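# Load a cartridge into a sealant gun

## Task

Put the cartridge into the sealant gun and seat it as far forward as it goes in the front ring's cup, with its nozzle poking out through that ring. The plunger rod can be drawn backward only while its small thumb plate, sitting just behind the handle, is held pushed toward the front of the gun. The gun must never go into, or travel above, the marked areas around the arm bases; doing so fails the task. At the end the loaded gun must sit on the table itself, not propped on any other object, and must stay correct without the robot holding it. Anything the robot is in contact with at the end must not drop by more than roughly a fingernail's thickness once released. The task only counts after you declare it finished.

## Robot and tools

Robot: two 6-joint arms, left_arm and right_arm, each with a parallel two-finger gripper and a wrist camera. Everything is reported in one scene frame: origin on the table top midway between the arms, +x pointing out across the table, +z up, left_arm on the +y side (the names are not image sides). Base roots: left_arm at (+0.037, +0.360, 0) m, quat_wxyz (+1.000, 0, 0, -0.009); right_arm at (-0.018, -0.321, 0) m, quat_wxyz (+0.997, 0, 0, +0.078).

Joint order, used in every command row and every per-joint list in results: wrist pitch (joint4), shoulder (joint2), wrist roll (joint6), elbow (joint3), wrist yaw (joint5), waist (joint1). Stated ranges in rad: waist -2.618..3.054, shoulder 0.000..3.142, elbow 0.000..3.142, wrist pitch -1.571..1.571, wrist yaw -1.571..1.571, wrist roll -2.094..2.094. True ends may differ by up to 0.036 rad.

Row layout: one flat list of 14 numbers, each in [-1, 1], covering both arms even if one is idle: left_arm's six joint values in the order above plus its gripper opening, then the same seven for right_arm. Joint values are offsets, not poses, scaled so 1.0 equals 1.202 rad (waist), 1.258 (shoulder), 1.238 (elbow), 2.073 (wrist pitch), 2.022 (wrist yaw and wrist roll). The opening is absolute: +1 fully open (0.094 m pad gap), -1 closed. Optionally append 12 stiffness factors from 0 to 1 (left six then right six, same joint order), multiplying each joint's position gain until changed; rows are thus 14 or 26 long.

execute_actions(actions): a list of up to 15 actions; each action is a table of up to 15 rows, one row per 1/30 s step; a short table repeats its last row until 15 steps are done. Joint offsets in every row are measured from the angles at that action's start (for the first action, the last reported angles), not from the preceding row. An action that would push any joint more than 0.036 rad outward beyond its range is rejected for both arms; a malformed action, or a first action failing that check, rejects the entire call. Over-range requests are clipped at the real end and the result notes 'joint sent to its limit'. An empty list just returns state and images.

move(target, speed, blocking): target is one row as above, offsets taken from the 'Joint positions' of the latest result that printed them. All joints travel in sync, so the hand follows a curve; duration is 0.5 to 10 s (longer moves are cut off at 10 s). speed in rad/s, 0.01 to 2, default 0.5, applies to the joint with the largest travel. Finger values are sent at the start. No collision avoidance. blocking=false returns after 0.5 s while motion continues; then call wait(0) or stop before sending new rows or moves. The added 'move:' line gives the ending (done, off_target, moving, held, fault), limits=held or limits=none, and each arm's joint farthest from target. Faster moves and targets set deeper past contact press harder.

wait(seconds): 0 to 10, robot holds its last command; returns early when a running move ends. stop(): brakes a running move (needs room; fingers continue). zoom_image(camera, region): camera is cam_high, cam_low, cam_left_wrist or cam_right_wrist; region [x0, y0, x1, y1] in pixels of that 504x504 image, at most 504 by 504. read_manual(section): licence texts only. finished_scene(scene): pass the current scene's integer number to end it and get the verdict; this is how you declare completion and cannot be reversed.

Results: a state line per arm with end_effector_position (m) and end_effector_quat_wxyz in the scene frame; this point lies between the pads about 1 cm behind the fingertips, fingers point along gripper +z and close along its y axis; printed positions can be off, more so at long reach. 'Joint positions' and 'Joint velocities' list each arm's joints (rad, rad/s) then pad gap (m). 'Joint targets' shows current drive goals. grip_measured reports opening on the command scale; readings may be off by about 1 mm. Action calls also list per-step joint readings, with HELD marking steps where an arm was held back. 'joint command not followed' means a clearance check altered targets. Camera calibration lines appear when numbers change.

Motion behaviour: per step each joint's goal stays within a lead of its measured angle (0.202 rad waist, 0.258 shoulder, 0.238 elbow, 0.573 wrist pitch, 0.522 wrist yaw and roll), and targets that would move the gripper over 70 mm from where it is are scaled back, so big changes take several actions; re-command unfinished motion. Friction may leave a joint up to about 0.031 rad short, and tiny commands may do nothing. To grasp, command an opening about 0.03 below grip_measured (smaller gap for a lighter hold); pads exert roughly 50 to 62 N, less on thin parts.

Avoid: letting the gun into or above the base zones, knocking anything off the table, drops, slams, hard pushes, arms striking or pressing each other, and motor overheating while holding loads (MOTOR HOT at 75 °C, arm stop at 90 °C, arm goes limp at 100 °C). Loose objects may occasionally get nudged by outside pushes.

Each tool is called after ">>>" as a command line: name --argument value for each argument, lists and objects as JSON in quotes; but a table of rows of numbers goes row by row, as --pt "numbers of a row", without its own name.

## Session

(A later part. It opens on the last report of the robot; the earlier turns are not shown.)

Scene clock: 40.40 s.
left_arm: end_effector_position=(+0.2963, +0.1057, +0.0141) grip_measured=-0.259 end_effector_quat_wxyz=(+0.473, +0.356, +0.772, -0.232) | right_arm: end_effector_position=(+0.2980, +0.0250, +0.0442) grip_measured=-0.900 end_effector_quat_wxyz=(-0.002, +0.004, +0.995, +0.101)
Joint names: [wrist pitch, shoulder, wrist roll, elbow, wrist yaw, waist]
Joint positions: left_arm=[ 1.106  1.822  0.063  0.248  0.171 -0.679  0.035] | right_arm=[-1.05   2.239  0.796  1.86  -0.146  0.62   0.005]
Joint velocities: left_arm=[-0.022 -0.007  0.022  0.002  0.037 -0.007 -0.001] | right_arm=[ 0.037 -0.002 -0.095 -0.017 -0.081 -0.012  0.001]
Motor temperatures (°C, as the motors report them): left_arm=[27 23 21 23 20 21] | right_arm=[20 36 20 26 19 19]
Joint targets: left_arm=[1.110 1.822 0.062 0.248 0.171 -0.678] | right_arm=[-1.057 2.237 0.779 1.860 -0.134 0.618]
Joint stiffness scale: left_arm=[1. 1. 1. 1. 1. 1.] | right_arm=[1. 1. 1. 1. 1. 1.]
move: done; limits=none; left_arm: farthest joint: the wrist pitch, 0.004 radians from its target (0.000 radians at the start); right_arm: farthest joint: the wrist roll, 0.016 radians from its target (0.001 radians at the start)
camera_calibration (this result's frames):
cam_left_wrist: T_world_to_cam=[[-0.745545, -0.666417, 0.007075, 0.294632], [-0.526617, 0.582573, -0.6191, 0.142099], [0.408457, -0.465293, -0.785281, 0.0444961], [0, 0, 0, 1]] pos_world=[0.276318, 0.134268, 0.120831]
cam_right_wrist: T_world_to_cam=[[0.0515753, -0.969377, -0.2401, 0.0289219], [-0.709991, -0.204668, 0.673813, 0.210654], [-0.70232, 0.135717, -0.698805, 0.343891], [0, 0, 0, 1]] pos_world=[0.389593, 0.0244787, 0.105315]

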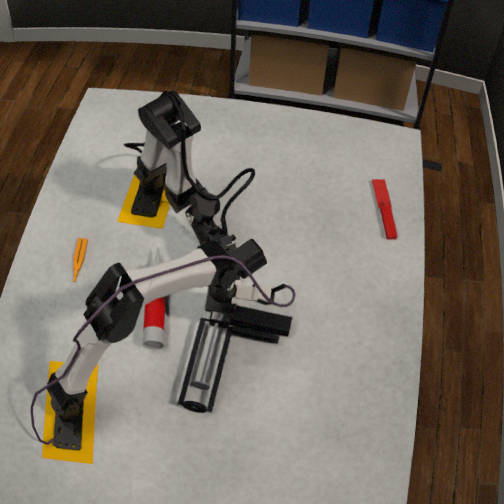

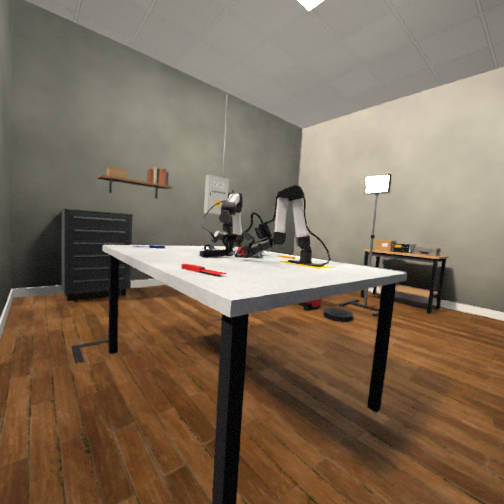

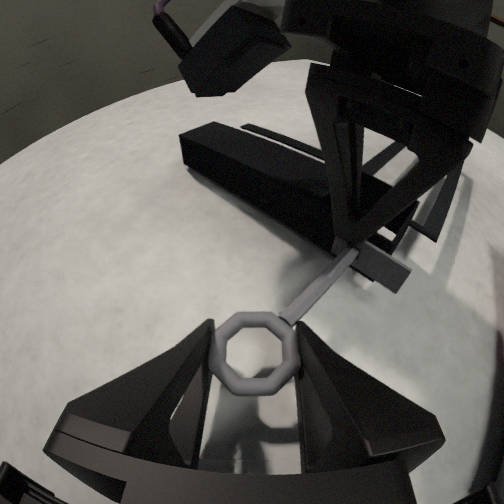

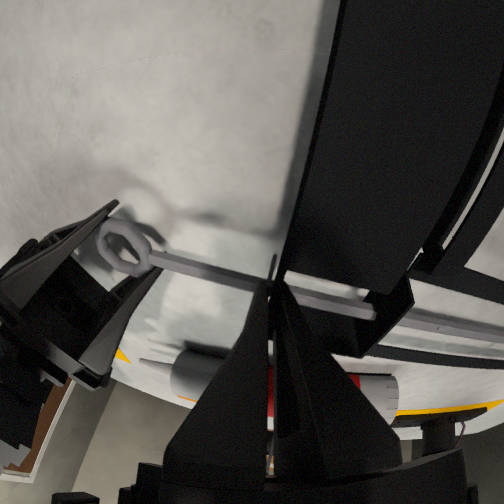

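>>> execute_actions --actions '[[[-0.025,0,0,0,0,0,-0.3, 0,0.02,0,0,0,0,-0.93]],[[0,0,0,0,0,0,-0.3, 0,0,0,0,0,0,-0.6]],[[0,0,0,0,0,0,-0.3, 0,-0.08,0,0,0,0,-0.6]]]'

Scene clock: 42.80 s.
left_arm: end_effector_position=(+0.2929, +0.1092, +0.0047) grip_measured=-0.259 end_effector_quat_wxyz=(+0.456, +0.359, +0.783, -0.224) | right_arm: end_effector_position=(+0.2993, +0.0322, +0.0879) grip_measured=-0.602 end_effector_quat_wxyz=(+0.027, +0.004, +0.989, +0.144)
Joint names: [wrist pitch, shoulder, wrist roll, elbow, wrist yaw, waist]
Joint positions: left_arm=[ 1.062  1.822  0.066  0.248  0.167 -0.679  0.035] | right_arm=[-1.04   2.142  0.807  1.856 -0.165  0.622  0.019]
Joint velocities: left_arm=[-0.022 -0.027  0.066 -0.027 -0.007 -0.002  0.001] | right_arm=[-0.051  0.012  0.007  0.002 -0.007 -0.017 -0.001]
Motor temperatures (°C, as the motors report them): left_arm=[27 23 21 23 20 21] | right_arm=[20 37 20 26 19 19]
Joint targets: left_arm=[1.063 1.822 0.065 0.248 0.167 -0.679] | right_arm=[-1.039 2.153 0.807 1.860 -0.165 0.622]
Joint stiffness scale: left_arm=[1. 1. 1. 1. 1. 1.] | right_arm=[1. 1. 1. 1. 1. 1.]
Step readings (joint positions; steps 1 to 15: 1st action; 16 to 30: 2nd action; 31 to 45: 3rd action):
0: left_arm=[1.106 1.822 0.063 0.248 0.171 -0.679] | right_arm=[-1.050 2.239 0.796 1.860 -0.146 0.620]
1: left_arm=[1.101 1.822 0.063 0.248 0.170 -0.679] | right_arm=[-1.050 2.241 0.799 1.860 -0.147 0.620]
2: left_arm=[1.095 1.822 0.063 0.248 0.170 -0.679] | right_arm=[-1.049 2.244 0.802 1.860 -0.150 0.620]
4: left_arm=[1.077 1.822 0.062 0.248 0.170 -0.679] | right_arm=[-1.046 2.252 0.805 1.860 -0.158 0.621]
8: left_arm=[1.070 1.822 0.062 0.248 0.170 -0.679] | right_arm=[-1.045 2.254 0.806 1.860 -0.160 0.622]
15: left_arm=[1.070 1.822 0.062 0.248 0.170 -0.679] | right_arm=[-1.045 2.254 0.806 1.860 -0.160 0.622]
16: left_arm=[1.068 1.822 0.062 0.248 0.169 -0.679] | right_arm=[-1.041 2.254 0.807 1.860 -0.166 0.622]
17: left_arm=[1.065 1.822 0.063 0.248 0.167 -0.679] | right_arm=[-1.039 2.254 0.807 1.860 -0.165 0.622]
19: left_arm=[1.063 1.822 0.065 0.248 0.167 -0.679] | right_arm=[-1.039 2.254 0.807 1.860 -0.165 0.622]
23: left_arm=[1.063 1.822 0.065 0.248 0.167 -0.679] | right_arm=[-1.039 2.254 0.807 1.860 -0.165 0.622]
30: left_arm=[1.063 1.822 0.065 0.248 0.167 -0.679] | right_arm=[-1.039 2.254 0.807 1.860 -0.165 0.622]
31: left_arm=[1.062 1.822 0.066 0.248 0.167 -0.679] | right_arm=[-1.038 2.246 0.807 1.859 -0.165 0.622]
32: left_arm=[1.062 1.822 0.066 0.248 0.167 -0.679] | right_arm=[-1.041 2.234 0.807 1.856 -0.165 0.622]
34: left_arm=[1.062 1.822 0.066 0.248 0.167 -0.679] | right_arm=[-1.041 2.199 0.807 1.856 -0.165 0.622]
38: left_arm=[1.062 1.822 0.066 0.248 0.167 -0.679] | right_arm=[-1.040 2.143 0.807 1.856 -0.165 0.622]
45: Joint positions above
camera_calibration (this result's frames):
cam_left_wrist: T_world_to_cam=[[-0.744039, -0.66808, 0.00863709, 0.294294], [-0.545793, 0.600291, -0.584603, 0.135936], [0.385377, -0.439682, -0.811273, 0.04425], [0, 0, 0, 1]] pos_world=[0.276107, 0.134467, 0.112826]
cam_right_wrist: T_world_to_cam=[[0.0629018, -0.945364, -0.31989, 0.0491479], [-0.748349, -0.256745, 0.611602, 0.20218], [-0.660316, 0.200918, -0.723612, 0.361894], [0, 0, 0, 1]] pos_world=[0.387174, 0.0256602, 0.153939]

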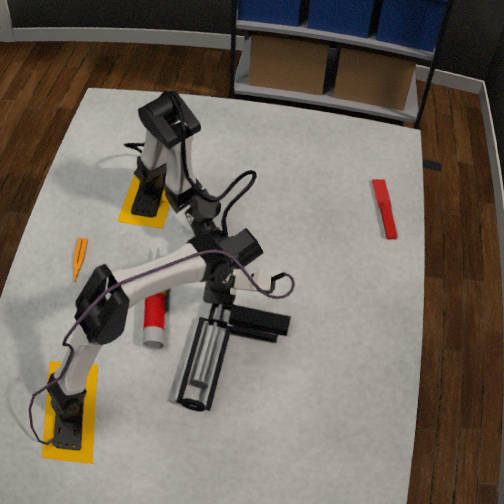

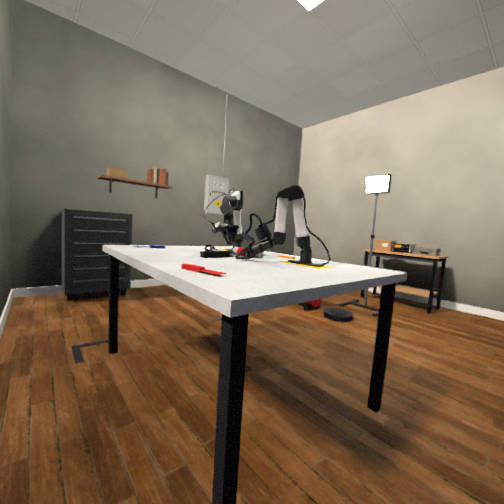

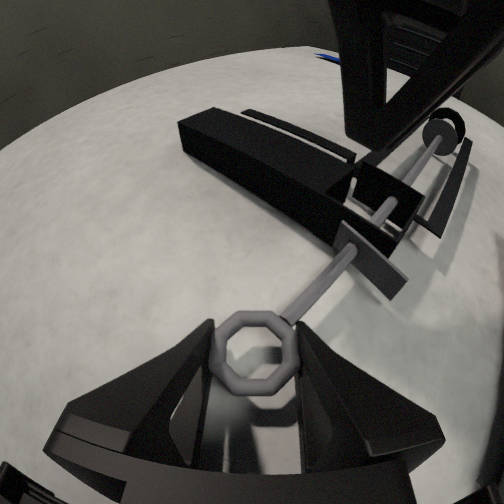

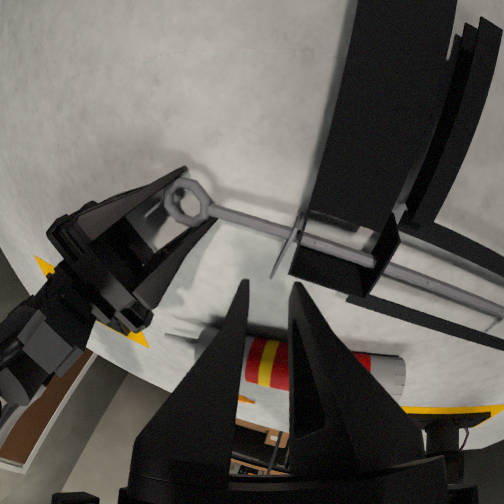

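>>> move --target '[0,0,0,0,0,0,-0.3, -0.13,0.095,0.045,0.125,0.085,0.045,0.8]' --speed 0.3

Scene clock: 44.77 s.
left_arm: end_effector_position=(+0.2929, +0.1092, +0.0047) grip_measured=-0.259 end_effector_quat_wxyz=(+0.456, +0.359, +0.783, -0.224) | right_arm: end_effector_position=(+0.2826, +0.0048, +0.0707) grip_measured=+0.798 end_effector_quat_wxyz=(+0.007, +0.034, +0.999, +0.010)
Joint names: [wrist pitch, shoulder, wrist roll, elbow, wrist yaw, waist]
Joint positions: left_arm=[ 1.062  1.822  0.066  0.248  0.167 -0.679  0.035] | right_arm=[-1.294  2.246  0.892  1.993 -0.002  0.668  0.084]
Joint velocities: left_arm=[ 0.022  0.012 -0.051  0.022  0.022 -0.002  0.   ] | right_arm=[-0.037 -0.002  0.022 -0.022  0.081  0.017 -0.001]
Motor temperatures (°C, as the motors report them): left_arm=[27 24 21 23 20 21] | right_arm=[20 37 20 26 18 19]
Joint targets: left_arm=[1.062 1.822 0.066 0.248 0.167 -0.679] | right_arm=[-1.309 2.261 0.898 2.011 0.007 0.676]
Joint stiffness scale: left_arm=[1. 1. 1. 1. 1. 1.] | right_arm=[1. 1. 1. 1. 1. 1.]
move: done; limits=none; left_arm: farthest joint: the waist, 0.000 radians from its target (0.000 radians at the start); right_arm: farthest joint: the elbow, 0.017 radians from its target (0.155 radians at the start)
camera_calibration (this result's frames):
cam_left_wrist: T_world_to_cam=[[-0.744039, -0.66808, 0.00863709, 0.294294], [-0.545793, 0.600291, -0.584603, 0.135936], [0.385377, -0.439682, -0.811273, 0.04425], [0, 0, 0, 1]] pos_world=[0.276107, 0.134467, 0.112826]
cam_right_wrist: T_world_to_cam=[[-0.00605283, -0.99825, -0.058828, 0.0200232], [-0.72453, -0.0361688, 0.688294, 0.179999], [-0.689217, 0.0467888, -0.723043, 0.352797], [0, 0, 0, 1]] pos_world=[0.37369, 0.0099916, 0.132373]

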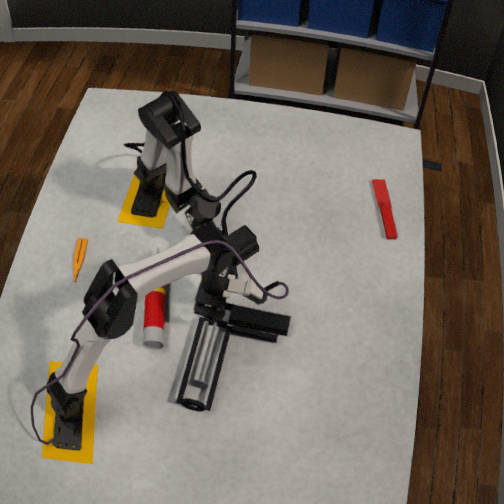

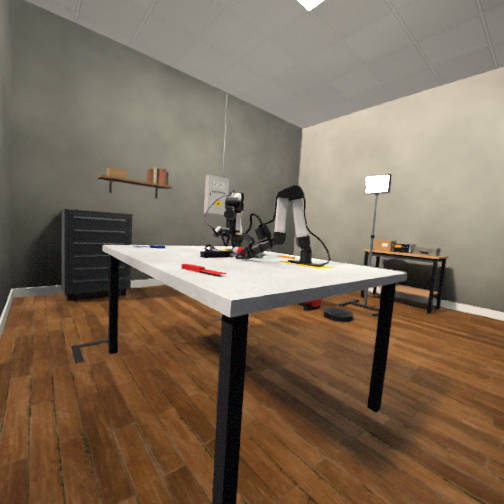

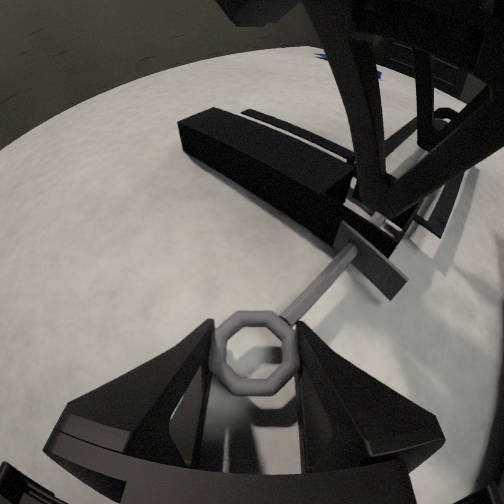

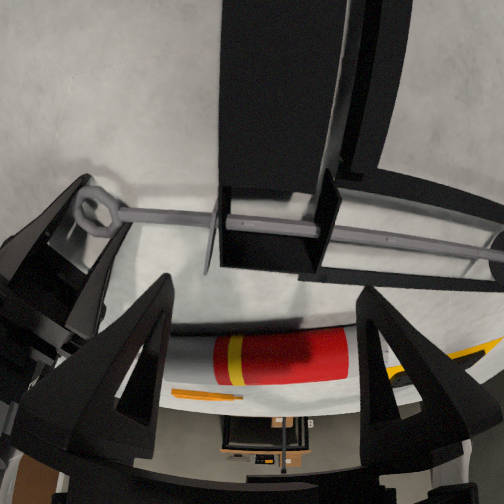

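>>> move --target '[0,0,0,0,0,0,-0.3, 0,0,0.045,0,0,0.078,-0.15]' --speed 0.3

>>> move --target '[0,0,0,0,0,0,-0.3, 0.018,0.065,0,0,0,0,-0.15]' --speed 0.2

Scene clock: 48.03 s.
left_arm: end_effector_position=(+0.2929, +0.1092, +0.0047) grip_measured=-0.259 end_effector_quat_wxyz=(+0.456, +0.359, +0.783, -0.224) | right_arm: end_effector_position=(+0.2517, +0.0307, +0.0707) grip_measured=-0.148 end_effector_quat_wxyz=(+0.006, +0.030, +0.999, +0.010)
Joint names: [wrist pitch, shoulder, wrist roll, elbow, wrist yaw, waist]
Joint positions: left_arm=[ 1.062  1.822  0.066  0.248  0.167 -0.679  0.035] | right_arm=[-1.295  2.246  0.976  1.993 -0.002  0.759  0.04 ]
Joint velocities: left_arm=[-0.007  0.002 -0.037  0.027  0.007 -0.002 -0.   ] | right_arm=[ 0.051  0.022 -0.037 -0.012 -0.066  0.022  0.   ]
Motor temperatures (°C, as the motors report them): left_arm=[27 24 21 23 20 21] | right_arm=[20 37 20 27 18 19]
Joint targets: left_arm=[1.062 1.822 0.066 0.248 0.167 -0.679] | right_arm=[-1.294 2.246 0.983 1.993 -0.002 0.761]
Joint stiffness scale: left_arm=[1. 1. 1. 1. 1. 1.] | right_arm=[1. 1. 1. 1. 1. 1.]
move: done; limits=none; left_arm: farthest joint: the waist, 0.000 radians from its target (0.000 radians at the start); right_arm: farthest joint: the wrist roll, 0.007 radians from its target (0.090 radians at the start)
camera_calibration (this result's frames):
cam_left_wrist: T_world_to_cam=[[-0.744039, -0.66808, 0.00863709, 0.294294], [-0.545793, 0.600291, -0.584603, 0.135936], [0.385377, -0.439682, -0.811273, 0.04425], [0, 0, 0, 1]] pos_world=[0.276107, 0.134467, 0.112826]
cam_right_wrist: T_world_to_cam=[[0.000722362, -0.998231, -0.0594507, 0.0440311], [-0.723165, -0.0415826, 0.689422, 0.158297], [-0.690675, 0.0424947, -0.721916, 0.33071], [0, 0, 0, 1]] pos_world=[0.342856, 0.0364822, 0.132229]

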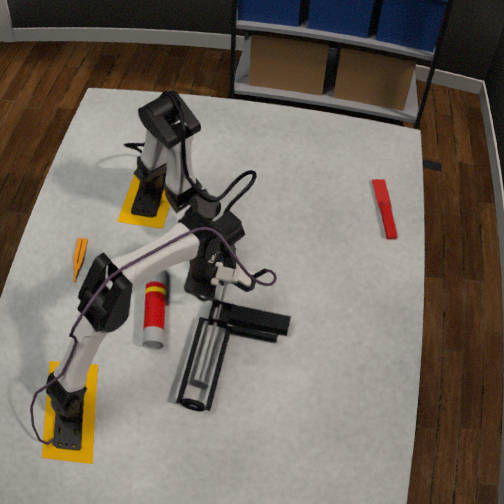

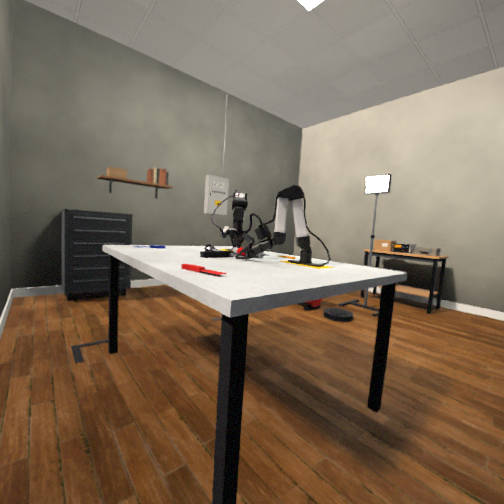

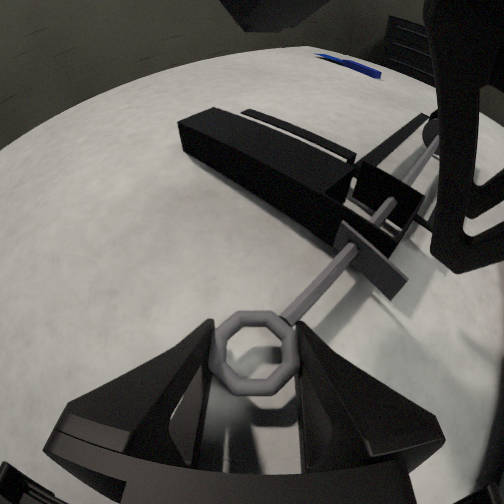

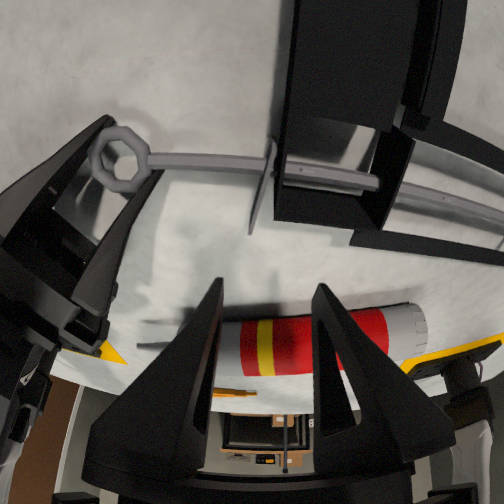

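Scene clock: 48.97 s.
left_arm: end_effector_position=(+0.2929, +0.1092, +0.0047) grip_measured=-0.259 end_effector_quat_wxyz=(+0.456, +0.359, +0.783, -0.224) | right_arm: end_effector_position=(+0.2529, +0.0322, +0.0393) grip_measured=-0.148 end_effector_quat_wxyz=(-0.008, +0.030, +0.999, -0.010)
Joint names: [wrist pitch, shoulder, wrist roll, elbow, wrist yaw, waist]
Joint positions: left_arm=[ 1.062  1.822  0.066  0.248  0.167 -0.679  0.035] | right_arm=[-1.269  2.32   0.976  1.993 -0.002  0.759  0.04 ]
Joint velocities: left_arm=[ 0.022  0.012 -0.037 -0.012 -0.066 -0.012 -0.001] | right_arm=[-0.022 -0.022 -0.022  0.002 -0.007  0.007  0.   ]
Motor temperatures (°C, as the motors report them): left_arm=[27 24 21 23 20 21] | right_arm=[20 37 20 27 18 19]
Joint targets: left_arm=[1.062 1.822 0.066 0.248 0.167 -0.679] | right_arm=[-1.257 2.327 0.976 1.993 -0.002 0.759]
Joint stiffness scale: left_arm=[1. 1. 1. 1. 1. 1.] | right_arm=[1. 1. 1. 1. 1. 1.]
move: done; limits=none; left_arm: farthest joint: the waist, 0.000 radians from its target (0.000 radians at the start); right_arm: farthest joint: the wrist pitch, 0.011 radians from its target (0.037 radians at the start)
camera_calibration (this result's frames):
cam_left_wrist: T_world_to_cam=[[-0.744039, -0.66808, 0.00863709, 0.294294], [-0.545793, 0.600291, -0.584603, 0.135936], [0.385377, -0.439682, -0.811273, 0.04425], [0, 0, 0, 1]] pos_world=[0.276107, 0.134467, 0.112826]
cam_right_wrist: T_world_to_cam=[[-0.000466424, -0.999778, -0.0210711, 0.0425542], [-0.702482, -0.0146688, 0.711551, 0.173902], [-0.711702, 0.015134, -0.702319, 0.31423], [0, 0, 0, 1]] pos_world=[0.345821, 0.0403402, 0.0978468]

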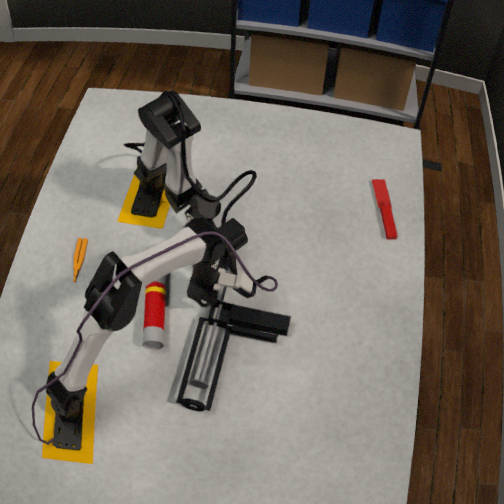

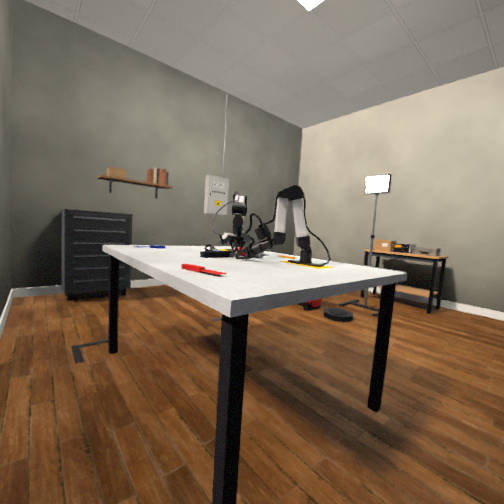

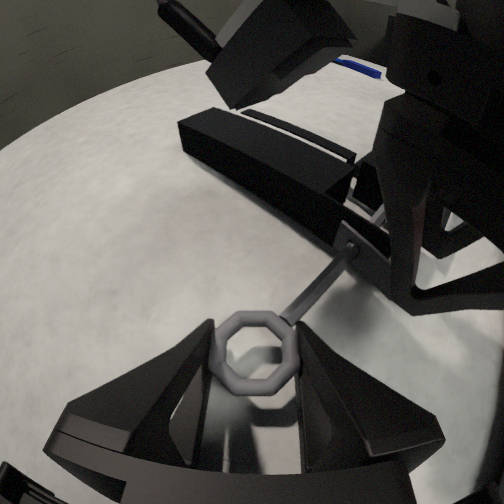

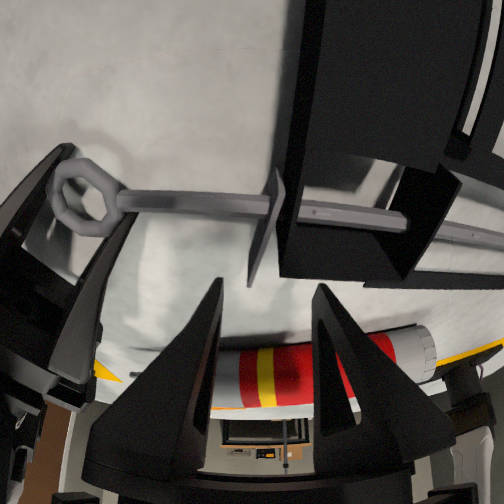

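>>> move --target '[0,0,0,0,0,0,-0.3, 0,0,0.3,0,0,0,0.06]'

>>> move --target '[0,0,0,0,0,0,-0.3, 0.012,0.04,0,0,0,0,0.06]' --speed 0.15

Scene clock: 51.73 s.
left_arm: end_effector_position=(+0.2929, +0.1092, +0.0047) grip_measured=-0.259 end_effector_quat_wxyz=(+0.456, +0.359, +0.783, -0.224) | right_arm: end_effector_position=(+0.2530, +0.0323, +0.0393) grip_measured=+0.058 end_effector_quat_wxyz=(-0.005, +0.324, +0.946, -0.011)
Joint names: [wrist pitch, shoulder, wrist roll, elbow, wrist yaw, waist]
Joint positions: left_arm=[ 1.062  1.822  0.066  0.248  0.167 -0.679  0.035] | right_arm=[-1.269  2.32   1.577  1.993 -0.002  0.759  0.05 ]
Joint velocities: left_arm=[ 0.022 -0.012  0.007  0.017 -0.037  0.017  0.001] | right_arm=[-0.022 -0.002 -0.037  0.002  0.037 -0.007 -0.001]
Motor temperatures (°C, as the motors report them): left_arm=[28 24 21 23 20 21] | right_arm=[20 38 20 27 18 19]
Joint targets: left_arm=[1.062 1.822 0.066 0.248 0.167 -0.679] | right_arm=[-1.269 2.320 1.583 1.993 -0.002 0.759]
Joint stiffness scale: left_arm=[1. 1. 1. 1. 1. 1.] | right_arm=[1. 1. 1. 1. 1. 1.]
move: done; limits=none; left_arm: farthest joint: the waist, 0.000 radians from its target (0.000 radians at the start); right_arm: farthest joint: the wrist roll, 0.006 radians from its target (0.606 radians at the start)
camera_calibration (this result's frames):
cam_left_wrist: T_world_to_cam=[[-0.744039, -0.66808, 0.00863709, 0.294294], [-0.545793, 0.600291, -0.584603, 0.135936], [0.385377, -0.439682, -0.811273, 0.04425], [0, 0, 0, 1]] pos_world=[0.276107, 0.134467, 0.112826]
cam_right_wrist: T_world_to_cam=[[-0.564667, -0.825176, -0.0153603, 0.179488], [-0.593667, 0.393175, 0.70212, 0.133625], [-0.573334, 0.405583, -0.711893, 0.26704], [0, 0, 0, 1]] pos_world=[0.333782, -0.0127354, 0.0990401]

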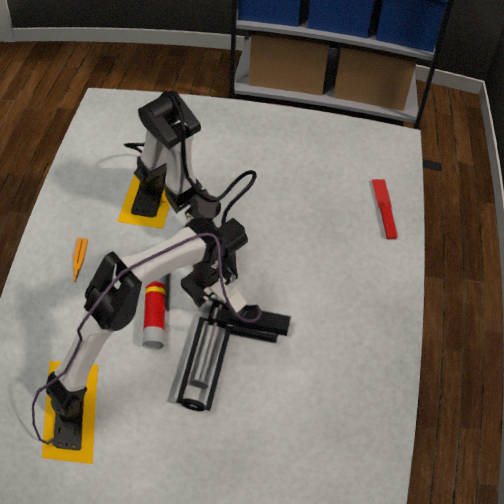

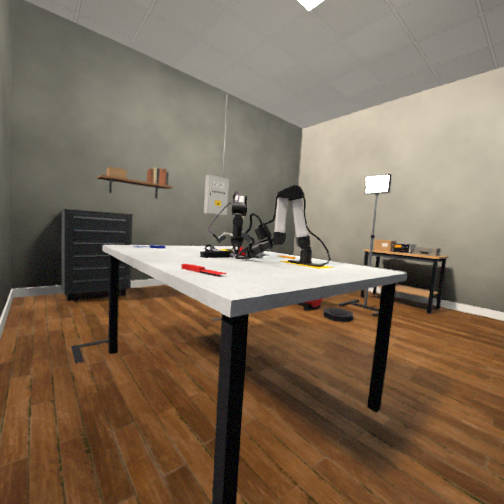

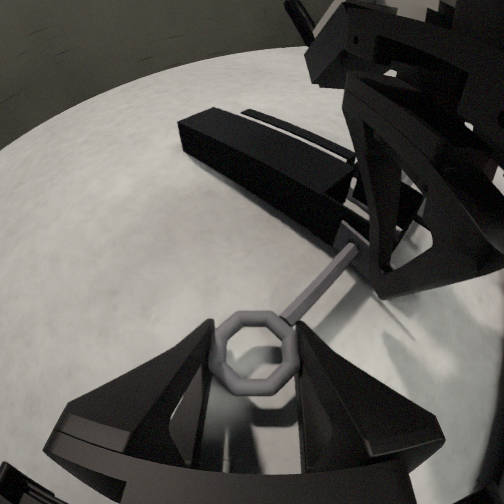

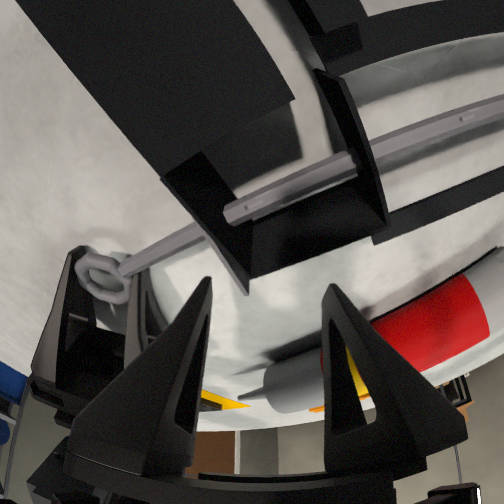

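Scene clock: 52.57 s.
left_arm: end_effector_position=(+0.2929, +0.1092, +0.0047) grip_measured=-0.259 end_effector_quat_wxyz=(+0.456, +0.359, +0.783, -0.224) | right_arm: end_effector_position=(+0.2527, +0.0320, +0.0221) grip_measured=+0.058 end_effector_quat_wxyz=(-0.009, +0.324, +0.946, -0.025)
Joint names: [wrist pitch, shoulder, wrist roll, elbow, wrist yaw, waist]
Joint positions: left_arm=[ 1.062  1.822  0.067  0.248  0.167 -0.679  0.035] | right_arm=[-1.257  2.36   1.577  1.993 -0.002  0.759  0.05 ]
Joint velocities: left_arm=[ 0.007 -0.002  0.081 -0.002  0.022 -0.002 -0.001] | right_arm=[-0.037  0.002 -0.022  0.007  0.037 -0.007 -0.001]
Motor temperatures (°C, as the motors report them): left_arm=[28 24 21 23 20 21] | right_arm=[20 38 20 27 18 19]
Joint targets: left_arm=[1.062 1.822 0.067 0.248 0.167 -0.679] | right_arm=[-1.244 2.370 1.576 1.993 -0.002 0.759]
Joint stiffness scale: left_arm=[1. 1. 1. 1. 1. 1.] | right_arm=[1. 1. 1. 1. 1. 1.]
move: done; limits=none; left_arm: farthest joint: the wrist roll, 0.001 radians from its target (0.000 radians at the start); right_arm: farthest joint: the wrist pitch, 0.013 radians from its target (0.025 radians at the start)
camera_calibration (this result's frames):
cam_left_wrist: T_world_to_cam=[[-0.744165, -0.667945, 0.0083035, 0.294318], [-0.545531, 0.600514, -0.584618, 0.135835], [0.385506, -0.439582, -0.811266, 0.0442012], [0, 0, 0, 1]] pos_world=[0.276083, 0.134447, 0.112827]
cam_right_wrist: T_world_to_cam=[[-0.564688, -0.825205, 0.0128251, 0.178197], [-0.581579, 0.408905, 0.703252, 0.142051], [-0.585571, 0.389659, -0.710825, 0.25841], [0, 0, 0, 1]] pos_world=[0.334557, -0.0117277, 0.0815015]

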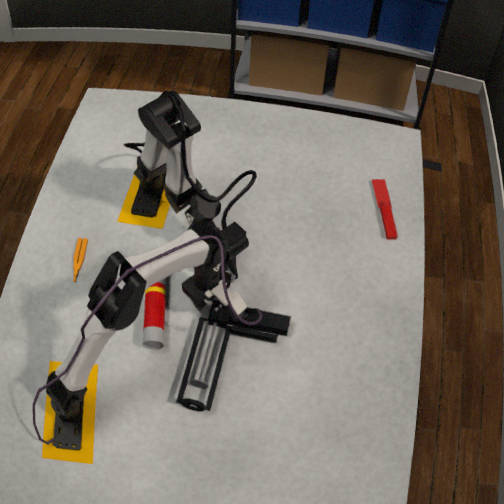

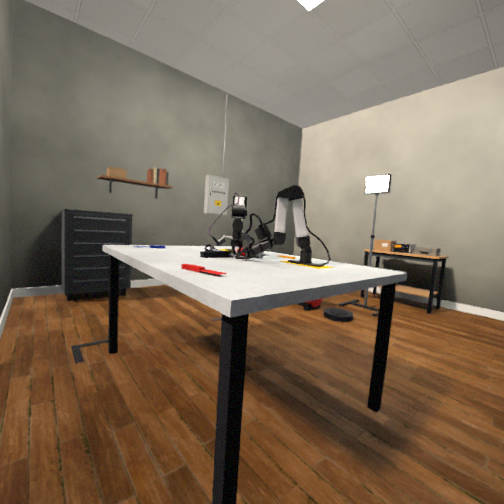

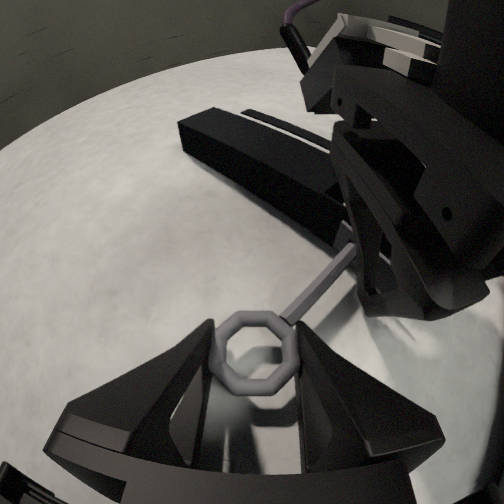

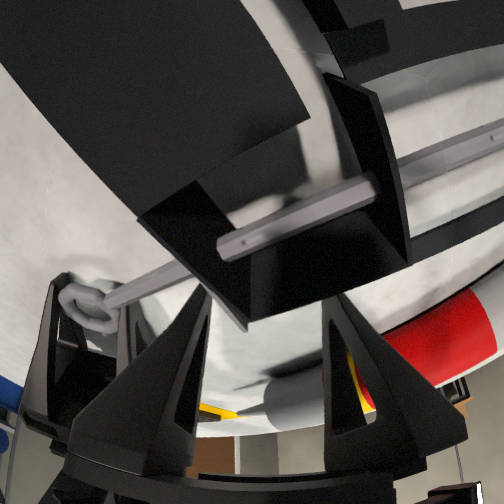

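>>> move --target '[0,0,0,0,0,0,-0.3, 0.057,-0.149,-0.035,-0.25,0,-0.066,0.06]' --speed 0.15

Scene clock: 55.53 s.
left_arm: end_effector_position=(+0.2926, +0.1085, +0.0054) grip_measured=-0.259 end_effector_quat_wxyz=(+0.457, +0.360, +0.781, -0.227) | right_arm: end_effector_position=(+0.2582, +0.0193, +0.0305) grip_measured=+0.059 end_effector_quat_wxyz=(-0.009, +0.309, +0.950, +0.049)
Joint names: [wrist pitch, shoulder, wrist roll, elbow, wrist yaw, waist]
Joint positions: left_arm=[ 1.065  1.822  0.067  0.248  0.171 -0.679  0.035] | right_arm=[-1.028  2.181  1.498  1.722 -0.055  0.71   0.05 ]
Joint velocities: left_arm=[ 0.007  0.007 -0.037 -0.012 -0.007 -0.007  0.   ] | right_arm=[-0.022 -0.017 -0.022  0.007 -0.066 -0.012 -0.001]
Motor temperatures (°C, as the motors report them): left_arm=[28 24 21 23 20 21] | right_arm=[20 39 20 27 18 19]
Joint targets: left_arm=[1.062 1.822 0.066 0.248 0.167 -0.679] | right_arm=[-1.139 2.173 1.506 1.684 -0.002 0.679]
Joint stiffness scale: left_arm=[1. 1. 1. 1. 1. 1.] | right_arm=[1. 1. 1. 1. 1. 1.]
move: off_target (right_arm); limits=none; left_arm: farthest joint: the wrist yaw, 0.004 radians from its target (0.000 radians at the start); right_arm: farthest joint: the wrist pitch, 0.110 radians from its target (0.118 radians at the start)
camera_calibration (this result's frames):
cam_left_wrist: T_world_to_cam=[[-0.746835, -0.664933, 0.010078, 0.294024], [-0.542603, 0.600535, -0.587316, 0.135692], [0.384474, -0.444097, -0.809295, 0.045348], [0, 0, 0, 1]] pos_world=[0.275779, 0.134158, 0.113431]
cam_right_wrist: T_world_to_cam=[[-0.53643, -0.833918, -0.129703, 0.167978], [-0.625807, 0.289939, 0.724087, 0.157643], [-0.566223, 0.469591, -0.677404, 0.264989], [0, 0, 0, 1]] pos_world=[0.338806, -0.0300635, 0.0871444]

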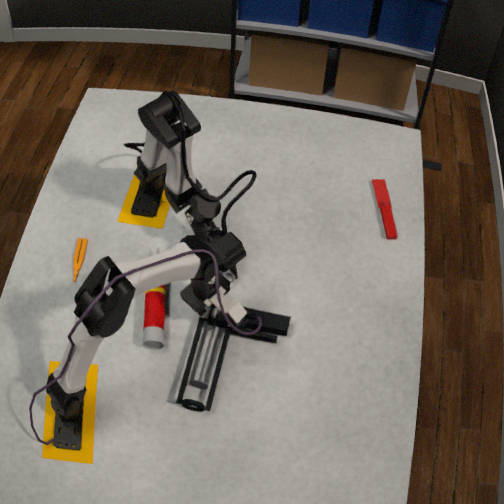

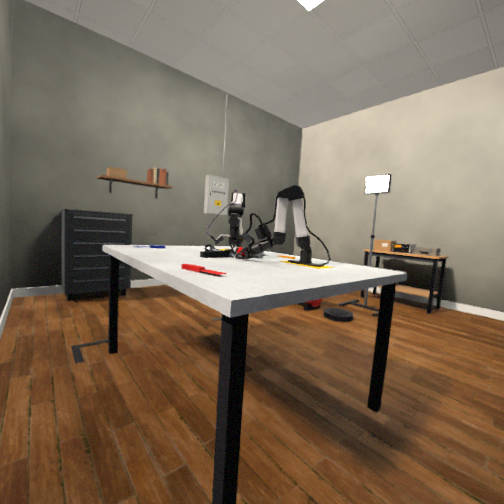

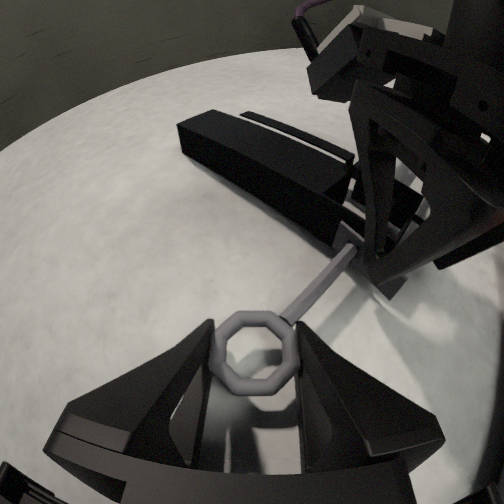

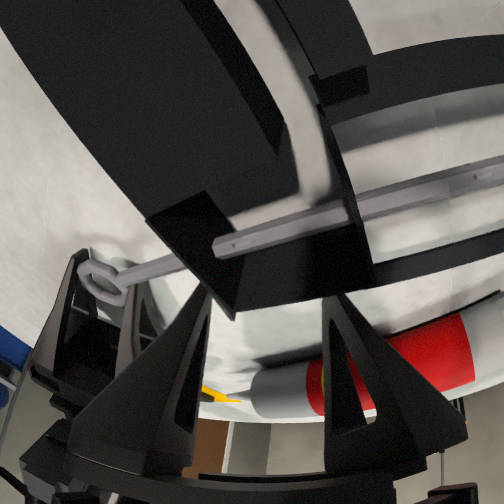

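>>> move --target '[0,0,0,0,0,0,-0.3, -0.12,0,0,-0.045,0.075,-0.06,0.06]' --speed 0.15

Scene clock: 57.97 s.
left_arm: end_effector_position=(+0.2909, +0.1049, +0.0080) grip_measured=-0.259 end_effector_quat_wxyz=(+0.459, +0.362, +0.777, -0.233) | right_arm: end_effector_position=(+0.2585, +0.0126, +0.0331) grip_measured=+0.060 end_effector_quat_wxyz=(-0.012, +0.302, +0.952, +0.042)
Joint names: [wrist pitch, shoulder, wrist roll, elbow, wrist yaw, waist]
Joint positions: left_arm=[ 1.077  1.822  0.061  0.248  0.175 -0.688  0.035] | right_arm=[-1.051  2.173  1.473  1.722 -0.055  0.7    0.05 ]
Joint velocities: left_arm=[-0.007  0.017 -0.081 -0.017  0.037  0.012 -0.001] | right_arm=[ 0.037  0.022 -0.022 -0.007 -0.022 -0.022 -0.001]
Motor temperatures (°C, as the motors report them): left_arm=[28 24 21 23 20 21] | right_arm=[20 39 20 27 19 19]
Joint targets: left_arm=[1.065 1.822 0.066 0.248 0.171 -0.679] | right_arm=[-1.277 2.181 1.498 1.666 0.097 0.638]
Joint stiffness scale: left_arm=[1. 1. 1. 1. 1. 1.] | right_arm=[1. 1. 1. 1. 1. 1.]
move: off_target (right_arm); limits=none; left_arm: farthest joint: the wrist pitch, 0.012 radians from its target (0.000 radians at the start); right_arm: farthest joint: the wrist pitch, 0.225 radians from its target (0.248 radians at the start)
camera_calibration (this result's frames):
cam_left_wrist: T_world_to_cam=[[-0.753132, -0.657698, 0.0150172, 0.291358], [-0.534557, 0.598498, -0.596699, 0.136392], [0.38346, -0.45742, -0.802325, 0.0481166], [0, 0, 0, 1]] pos_world=[0.27389, 0.132005, 0.115615]
cam_right_wrist: T_world_to_cam=[[-0.525006, -0.843235, -0.115425, 0.159568], [-0.624407, 0.289455, 0.725487, 0.157427], [-0.578346, 0.452957, -0.678488, 0.273359], [0, 0, 0, 1]] pos_world=[0.340169, -0.0348343, 0.0896777]

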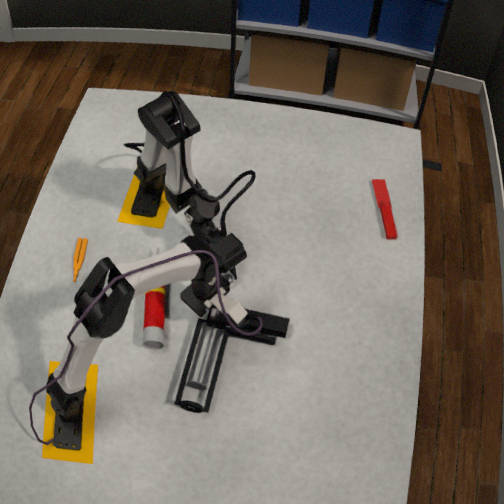

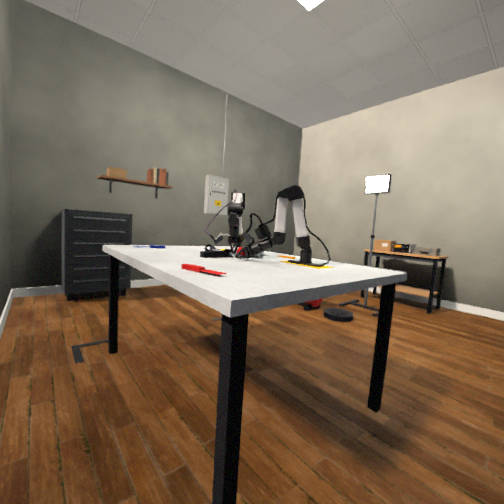

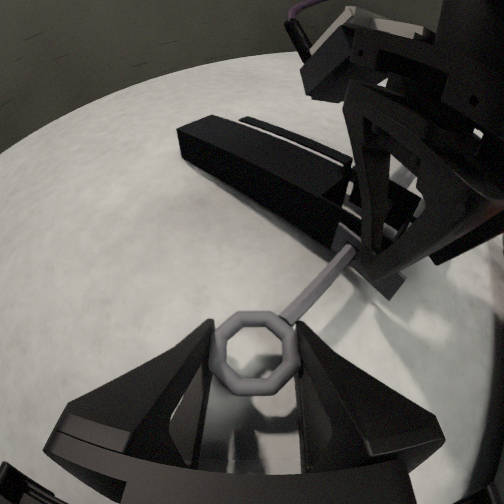

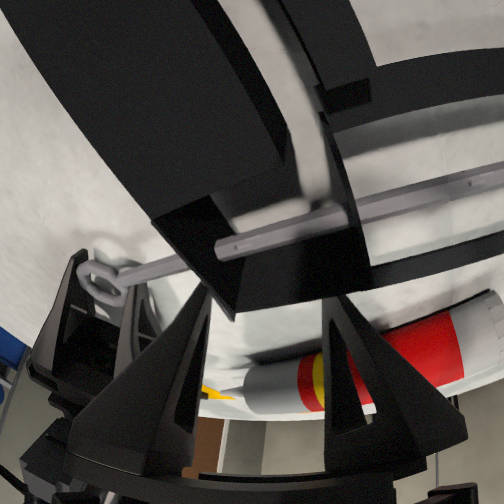

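>>> execute_actions --actions '[[[0,0,0,0,0,0,-0.3, 0,0,0,0,0,0,0.06]],[[0,0,0,0,0,0,-0.3, 0,-0.04,0,0,0,0,0.06],[0,0,0,0,0,0,-0.3, 0,-0.06,0,0,0,0,0.06],[0,0,0,0,0,0,-0.3, 0,-0.09,0,0,0,0,0.06]]]'

Scene clock: 60.97 s.
left_arm: end_effector_position=(+0.2903, +0.1062, +0.0053) grip_measured=-0.259 end_effector_quat_wxyz=(+0.456, +0.364, +0.780, -0.228) | right_arm: end_effector_position=(+0.2632, +0.0220, +0.0865) grip_measured=+0.060 end_effector_quat_wxyz=(+0.012, +0.297, +0.949, +0.108)
Joint names: [wrist pitch, shoulder, wrist roll, elbow, wrist yaw, waist]
Joint positions: left_arm=[ 1.065  1.822  0.066  0.248  0.17  -0.689  0.035] | right_arm=[-1.038  2.048  1.472  1.723 -0.063  0.703  0.05 ]
Joint velocities: left_arm=[ 0.007  0.007 -0.051 -0.007 -0.007  0.007  0.001] | right_arm=[ 0.022  0.002 -0.022  0.002 -0.022  0.002 -0.   ]
Motor temperatures (°C, as the motors report them): left_arm=[28 24 21 23 20 21] | right_arm=[20 39 20 26 19 19]
Joint targets: left_arm=[1.069 1.822 0.063 0.248 0.172 -0.689] | right_arm=[-1.038 2.059 1.472 1.723 -0.063 0.703]
Joint stiffness scale: left_arm=[1. 1. 1. 1. 1. 1.] | right_arm=[1. 1. 1. 1. 1. 1.]
Step readings (joint positions; steps 1 to 15: 1st action; 16 to 30: 2nd action):
0: left_arm=[1.077 1.822 0.061 0.248 0.175 -0.688] | right_arm=[-1.051 2.173 1.473 1.722 -0.055 0.700]
1: left_arm=[1.077 1.822 0.061 0.248 0.173 -0.689] | right_arm=[-1.041 2.173 1.472 1.723 -0.062 0.703]
2: left_arm=[1.073 1.822 0.061 0.248 0.172 -0.689] | right_arm=[-1.038 2.173 1.472 1.723 -0.063 0.703]
4: left_arm=[1.070 1.822 0.063 0.248 0.172 -0.689] | right_arm=[-1.038 2.173 1.472 1.723 -0.063 0.703]
8: left_arm=[1.069 1.822 0.063 0.248 0.172 -0.689] | right_arm=[-1.038 2.173 1.472 1.723 -0.063 0.703]
15: left_arm=[1.069 1.822 0.063 0.248 0.172 -0.689] | right_arm=[-1.038 2.173 1.472 1.723 -0.063 0.703]
16: left_arm=[1.069 1.822 0.064 0.248 0.172 -0.689] | right_arm=[-1.037 2.169 1.472 1.723 -0.063 0.703]
17: left_arm=[1.068 1.822 0.064 0.248 0.171 -0.689] | right_arm=[-1.037 2.162 1.472 1.723 -0.063 0.703]
19: left_arm=[1.065 1.822 0.065 0.248 0.170 -0.689] | right_arm=[-1.038 2.129 1.472 1.723 -0.063 0.703]
23: left_arm=[1.065 1.822 0.066 0.248 0.170 -0.689] | right_arm=[-1.038 2.055 1.472 1.723 -0.063 0.703]
30: Joint positions above
camera_calibration (this result's frames):
cam_left_wrist: T_world_to_cam=[[-0.752456, -0.658559, 0.0104338, 0.291691], [-0.537813, 0.605195, -0.586938, 0.133862], [0.380219, -0.447257, -0.809564, 0.0467243], [0, 0, 0, 1]] pos_world=[0.273712, 0.131981, 0.113351]
cam_right_wrist: T_world_to_cam=[[-0.505121, -0.825301, -0.252449, 0.182336], [-0.686669, 0.207117, 0.696842, 0.139633], [-0.522818, 0.525338, -0.671328, 0.291232], [0, 0, 0, 1]] pos_world=[0.340245, -0.0314337, 0.144241]

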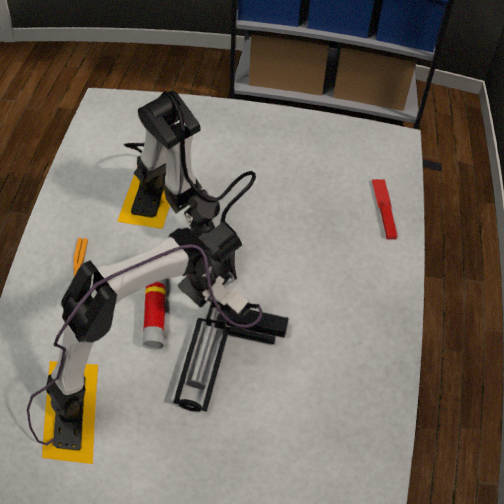

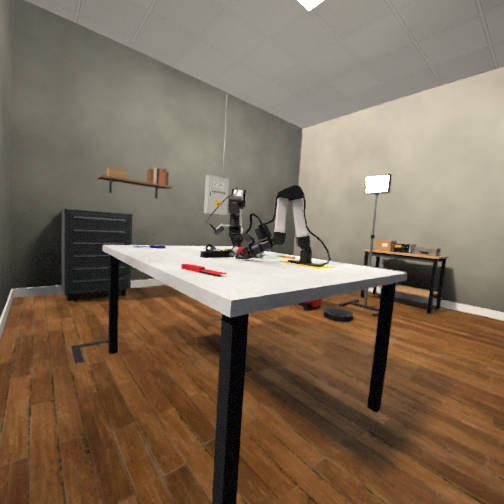

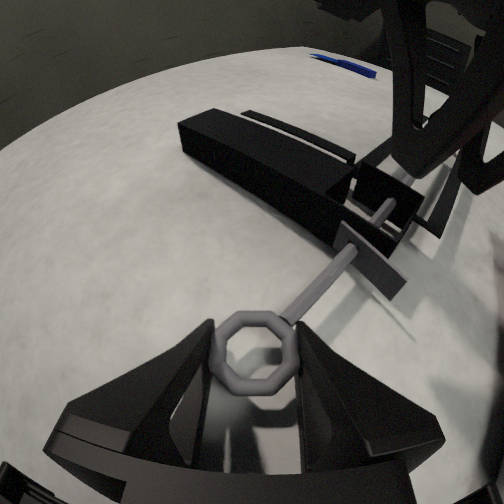

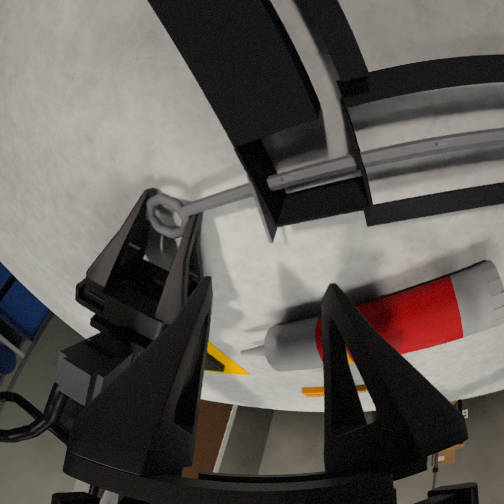

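>>> move --target '[0,0,0,0,0,0,-0.3, -0.167,0.215,-0.256,0.265,0.068,0,0.8]' --speed 0.4

Scene clock: 63.47 s.
left_arm: end_effector_position=(+0.2901, +0.1064, +0.0049) grip_measured=-0.259 end_effector_quat_wxyz=(+0.455, +0.364, +0.780, -0.228) | right_arm: end_effector_position=(+0.2726, -0.0012, +0.0570) grip_measured=+0.798 end_effector_quat_wxyz=(+0.005, +0.050, +0.998, -0.048)
Joint names: [wrist pitch, shoulder, wrist roll, elbow, wrist yaw, waist]
Joint positions: left_arm=[ 1.062  1.822  0.067  0.248  0.17  -0.689  0.035] | right_arm=[-1.369  2.304  0.961  2.033  0.067  0.703  0.084]
Joint velocities: left_arm=[-0.081  0.002  0.037  0.002 -0.081  0.012 -0.001] | right_arm=[ 0.007  0.002 -0.037  0.017  0.022  0.002 -0.001]
Motor temperatures (°C, as the motors report them): left_arm=[28 24 21 22 20 21] | right_arm=[20 39 20 27 19 19]
Joint targets: left_arm=[1.064 1.822 0.066 0.248 0.171 -0.689] | right_arm=[-1.384 2.318 0.954 2.051 0.075 0.703]
Joint stiffness scale: left_arm=[1. 1. 1. 1. 1. 1.] | right_arm=[1. 1. 1. 1. 1. 1.]
move: done; limits=none; left_arm: farthest joint: the wrist pitch, 0.003 radians from its target (0.000 radians at the start); right_arm: farthest joint: the elbow, 0.018 radians from its target (0.328 radians at the start)
camera_calibration (this result's frames):
cam_left_wrist: T_world_to_cam=[[-0.752715, -0.658281, 0.00924562, 0.291773], [-0.537904, 0.606851, -0.585141, 0.133197], [0.379577, -0.445418, -0.810879, 0.0464817], [0, 0, 0, 1]] pos_world=[0.273626, 0.131942, 0.112933]
cam_right_wrist: T_world_to_cam=[[-0.038448, -0.997689, 0.0560139, 0.0155432], [-0.718271, 0.0665635, 0.692572, 0.180097], [-0.6947, -0.0136052, -0.719171, 0.337451], [0, 0, 0, 1]] pos_world=[0.364384, 0.00811051, 0.117084]

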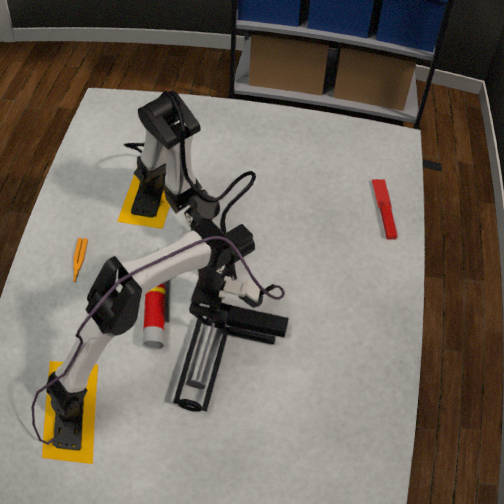

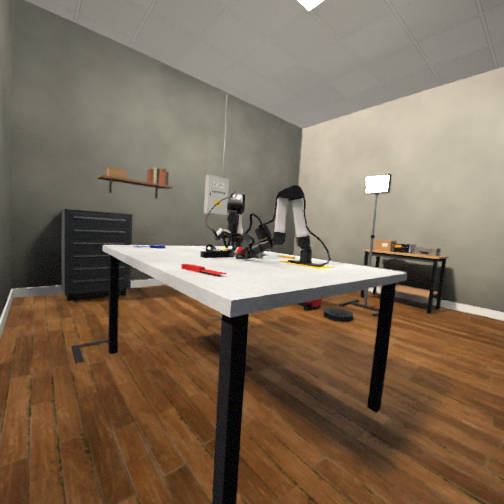

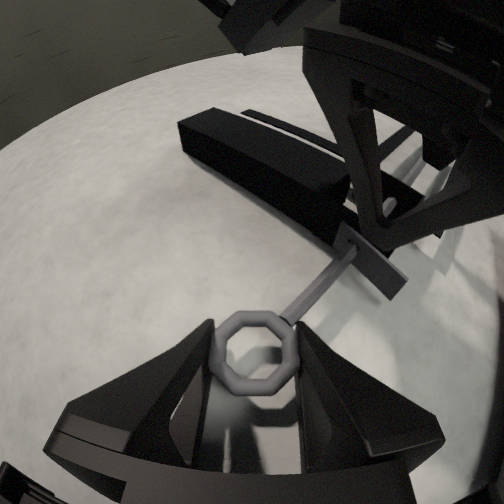

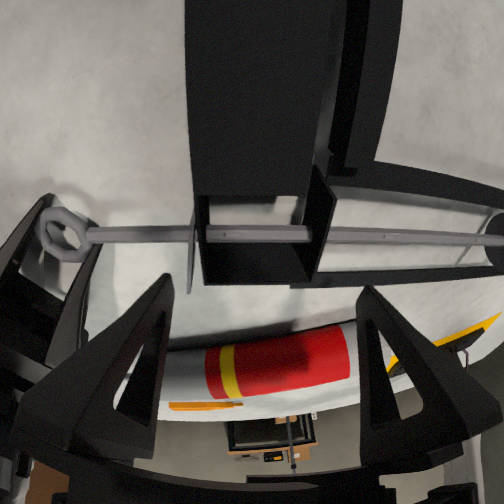

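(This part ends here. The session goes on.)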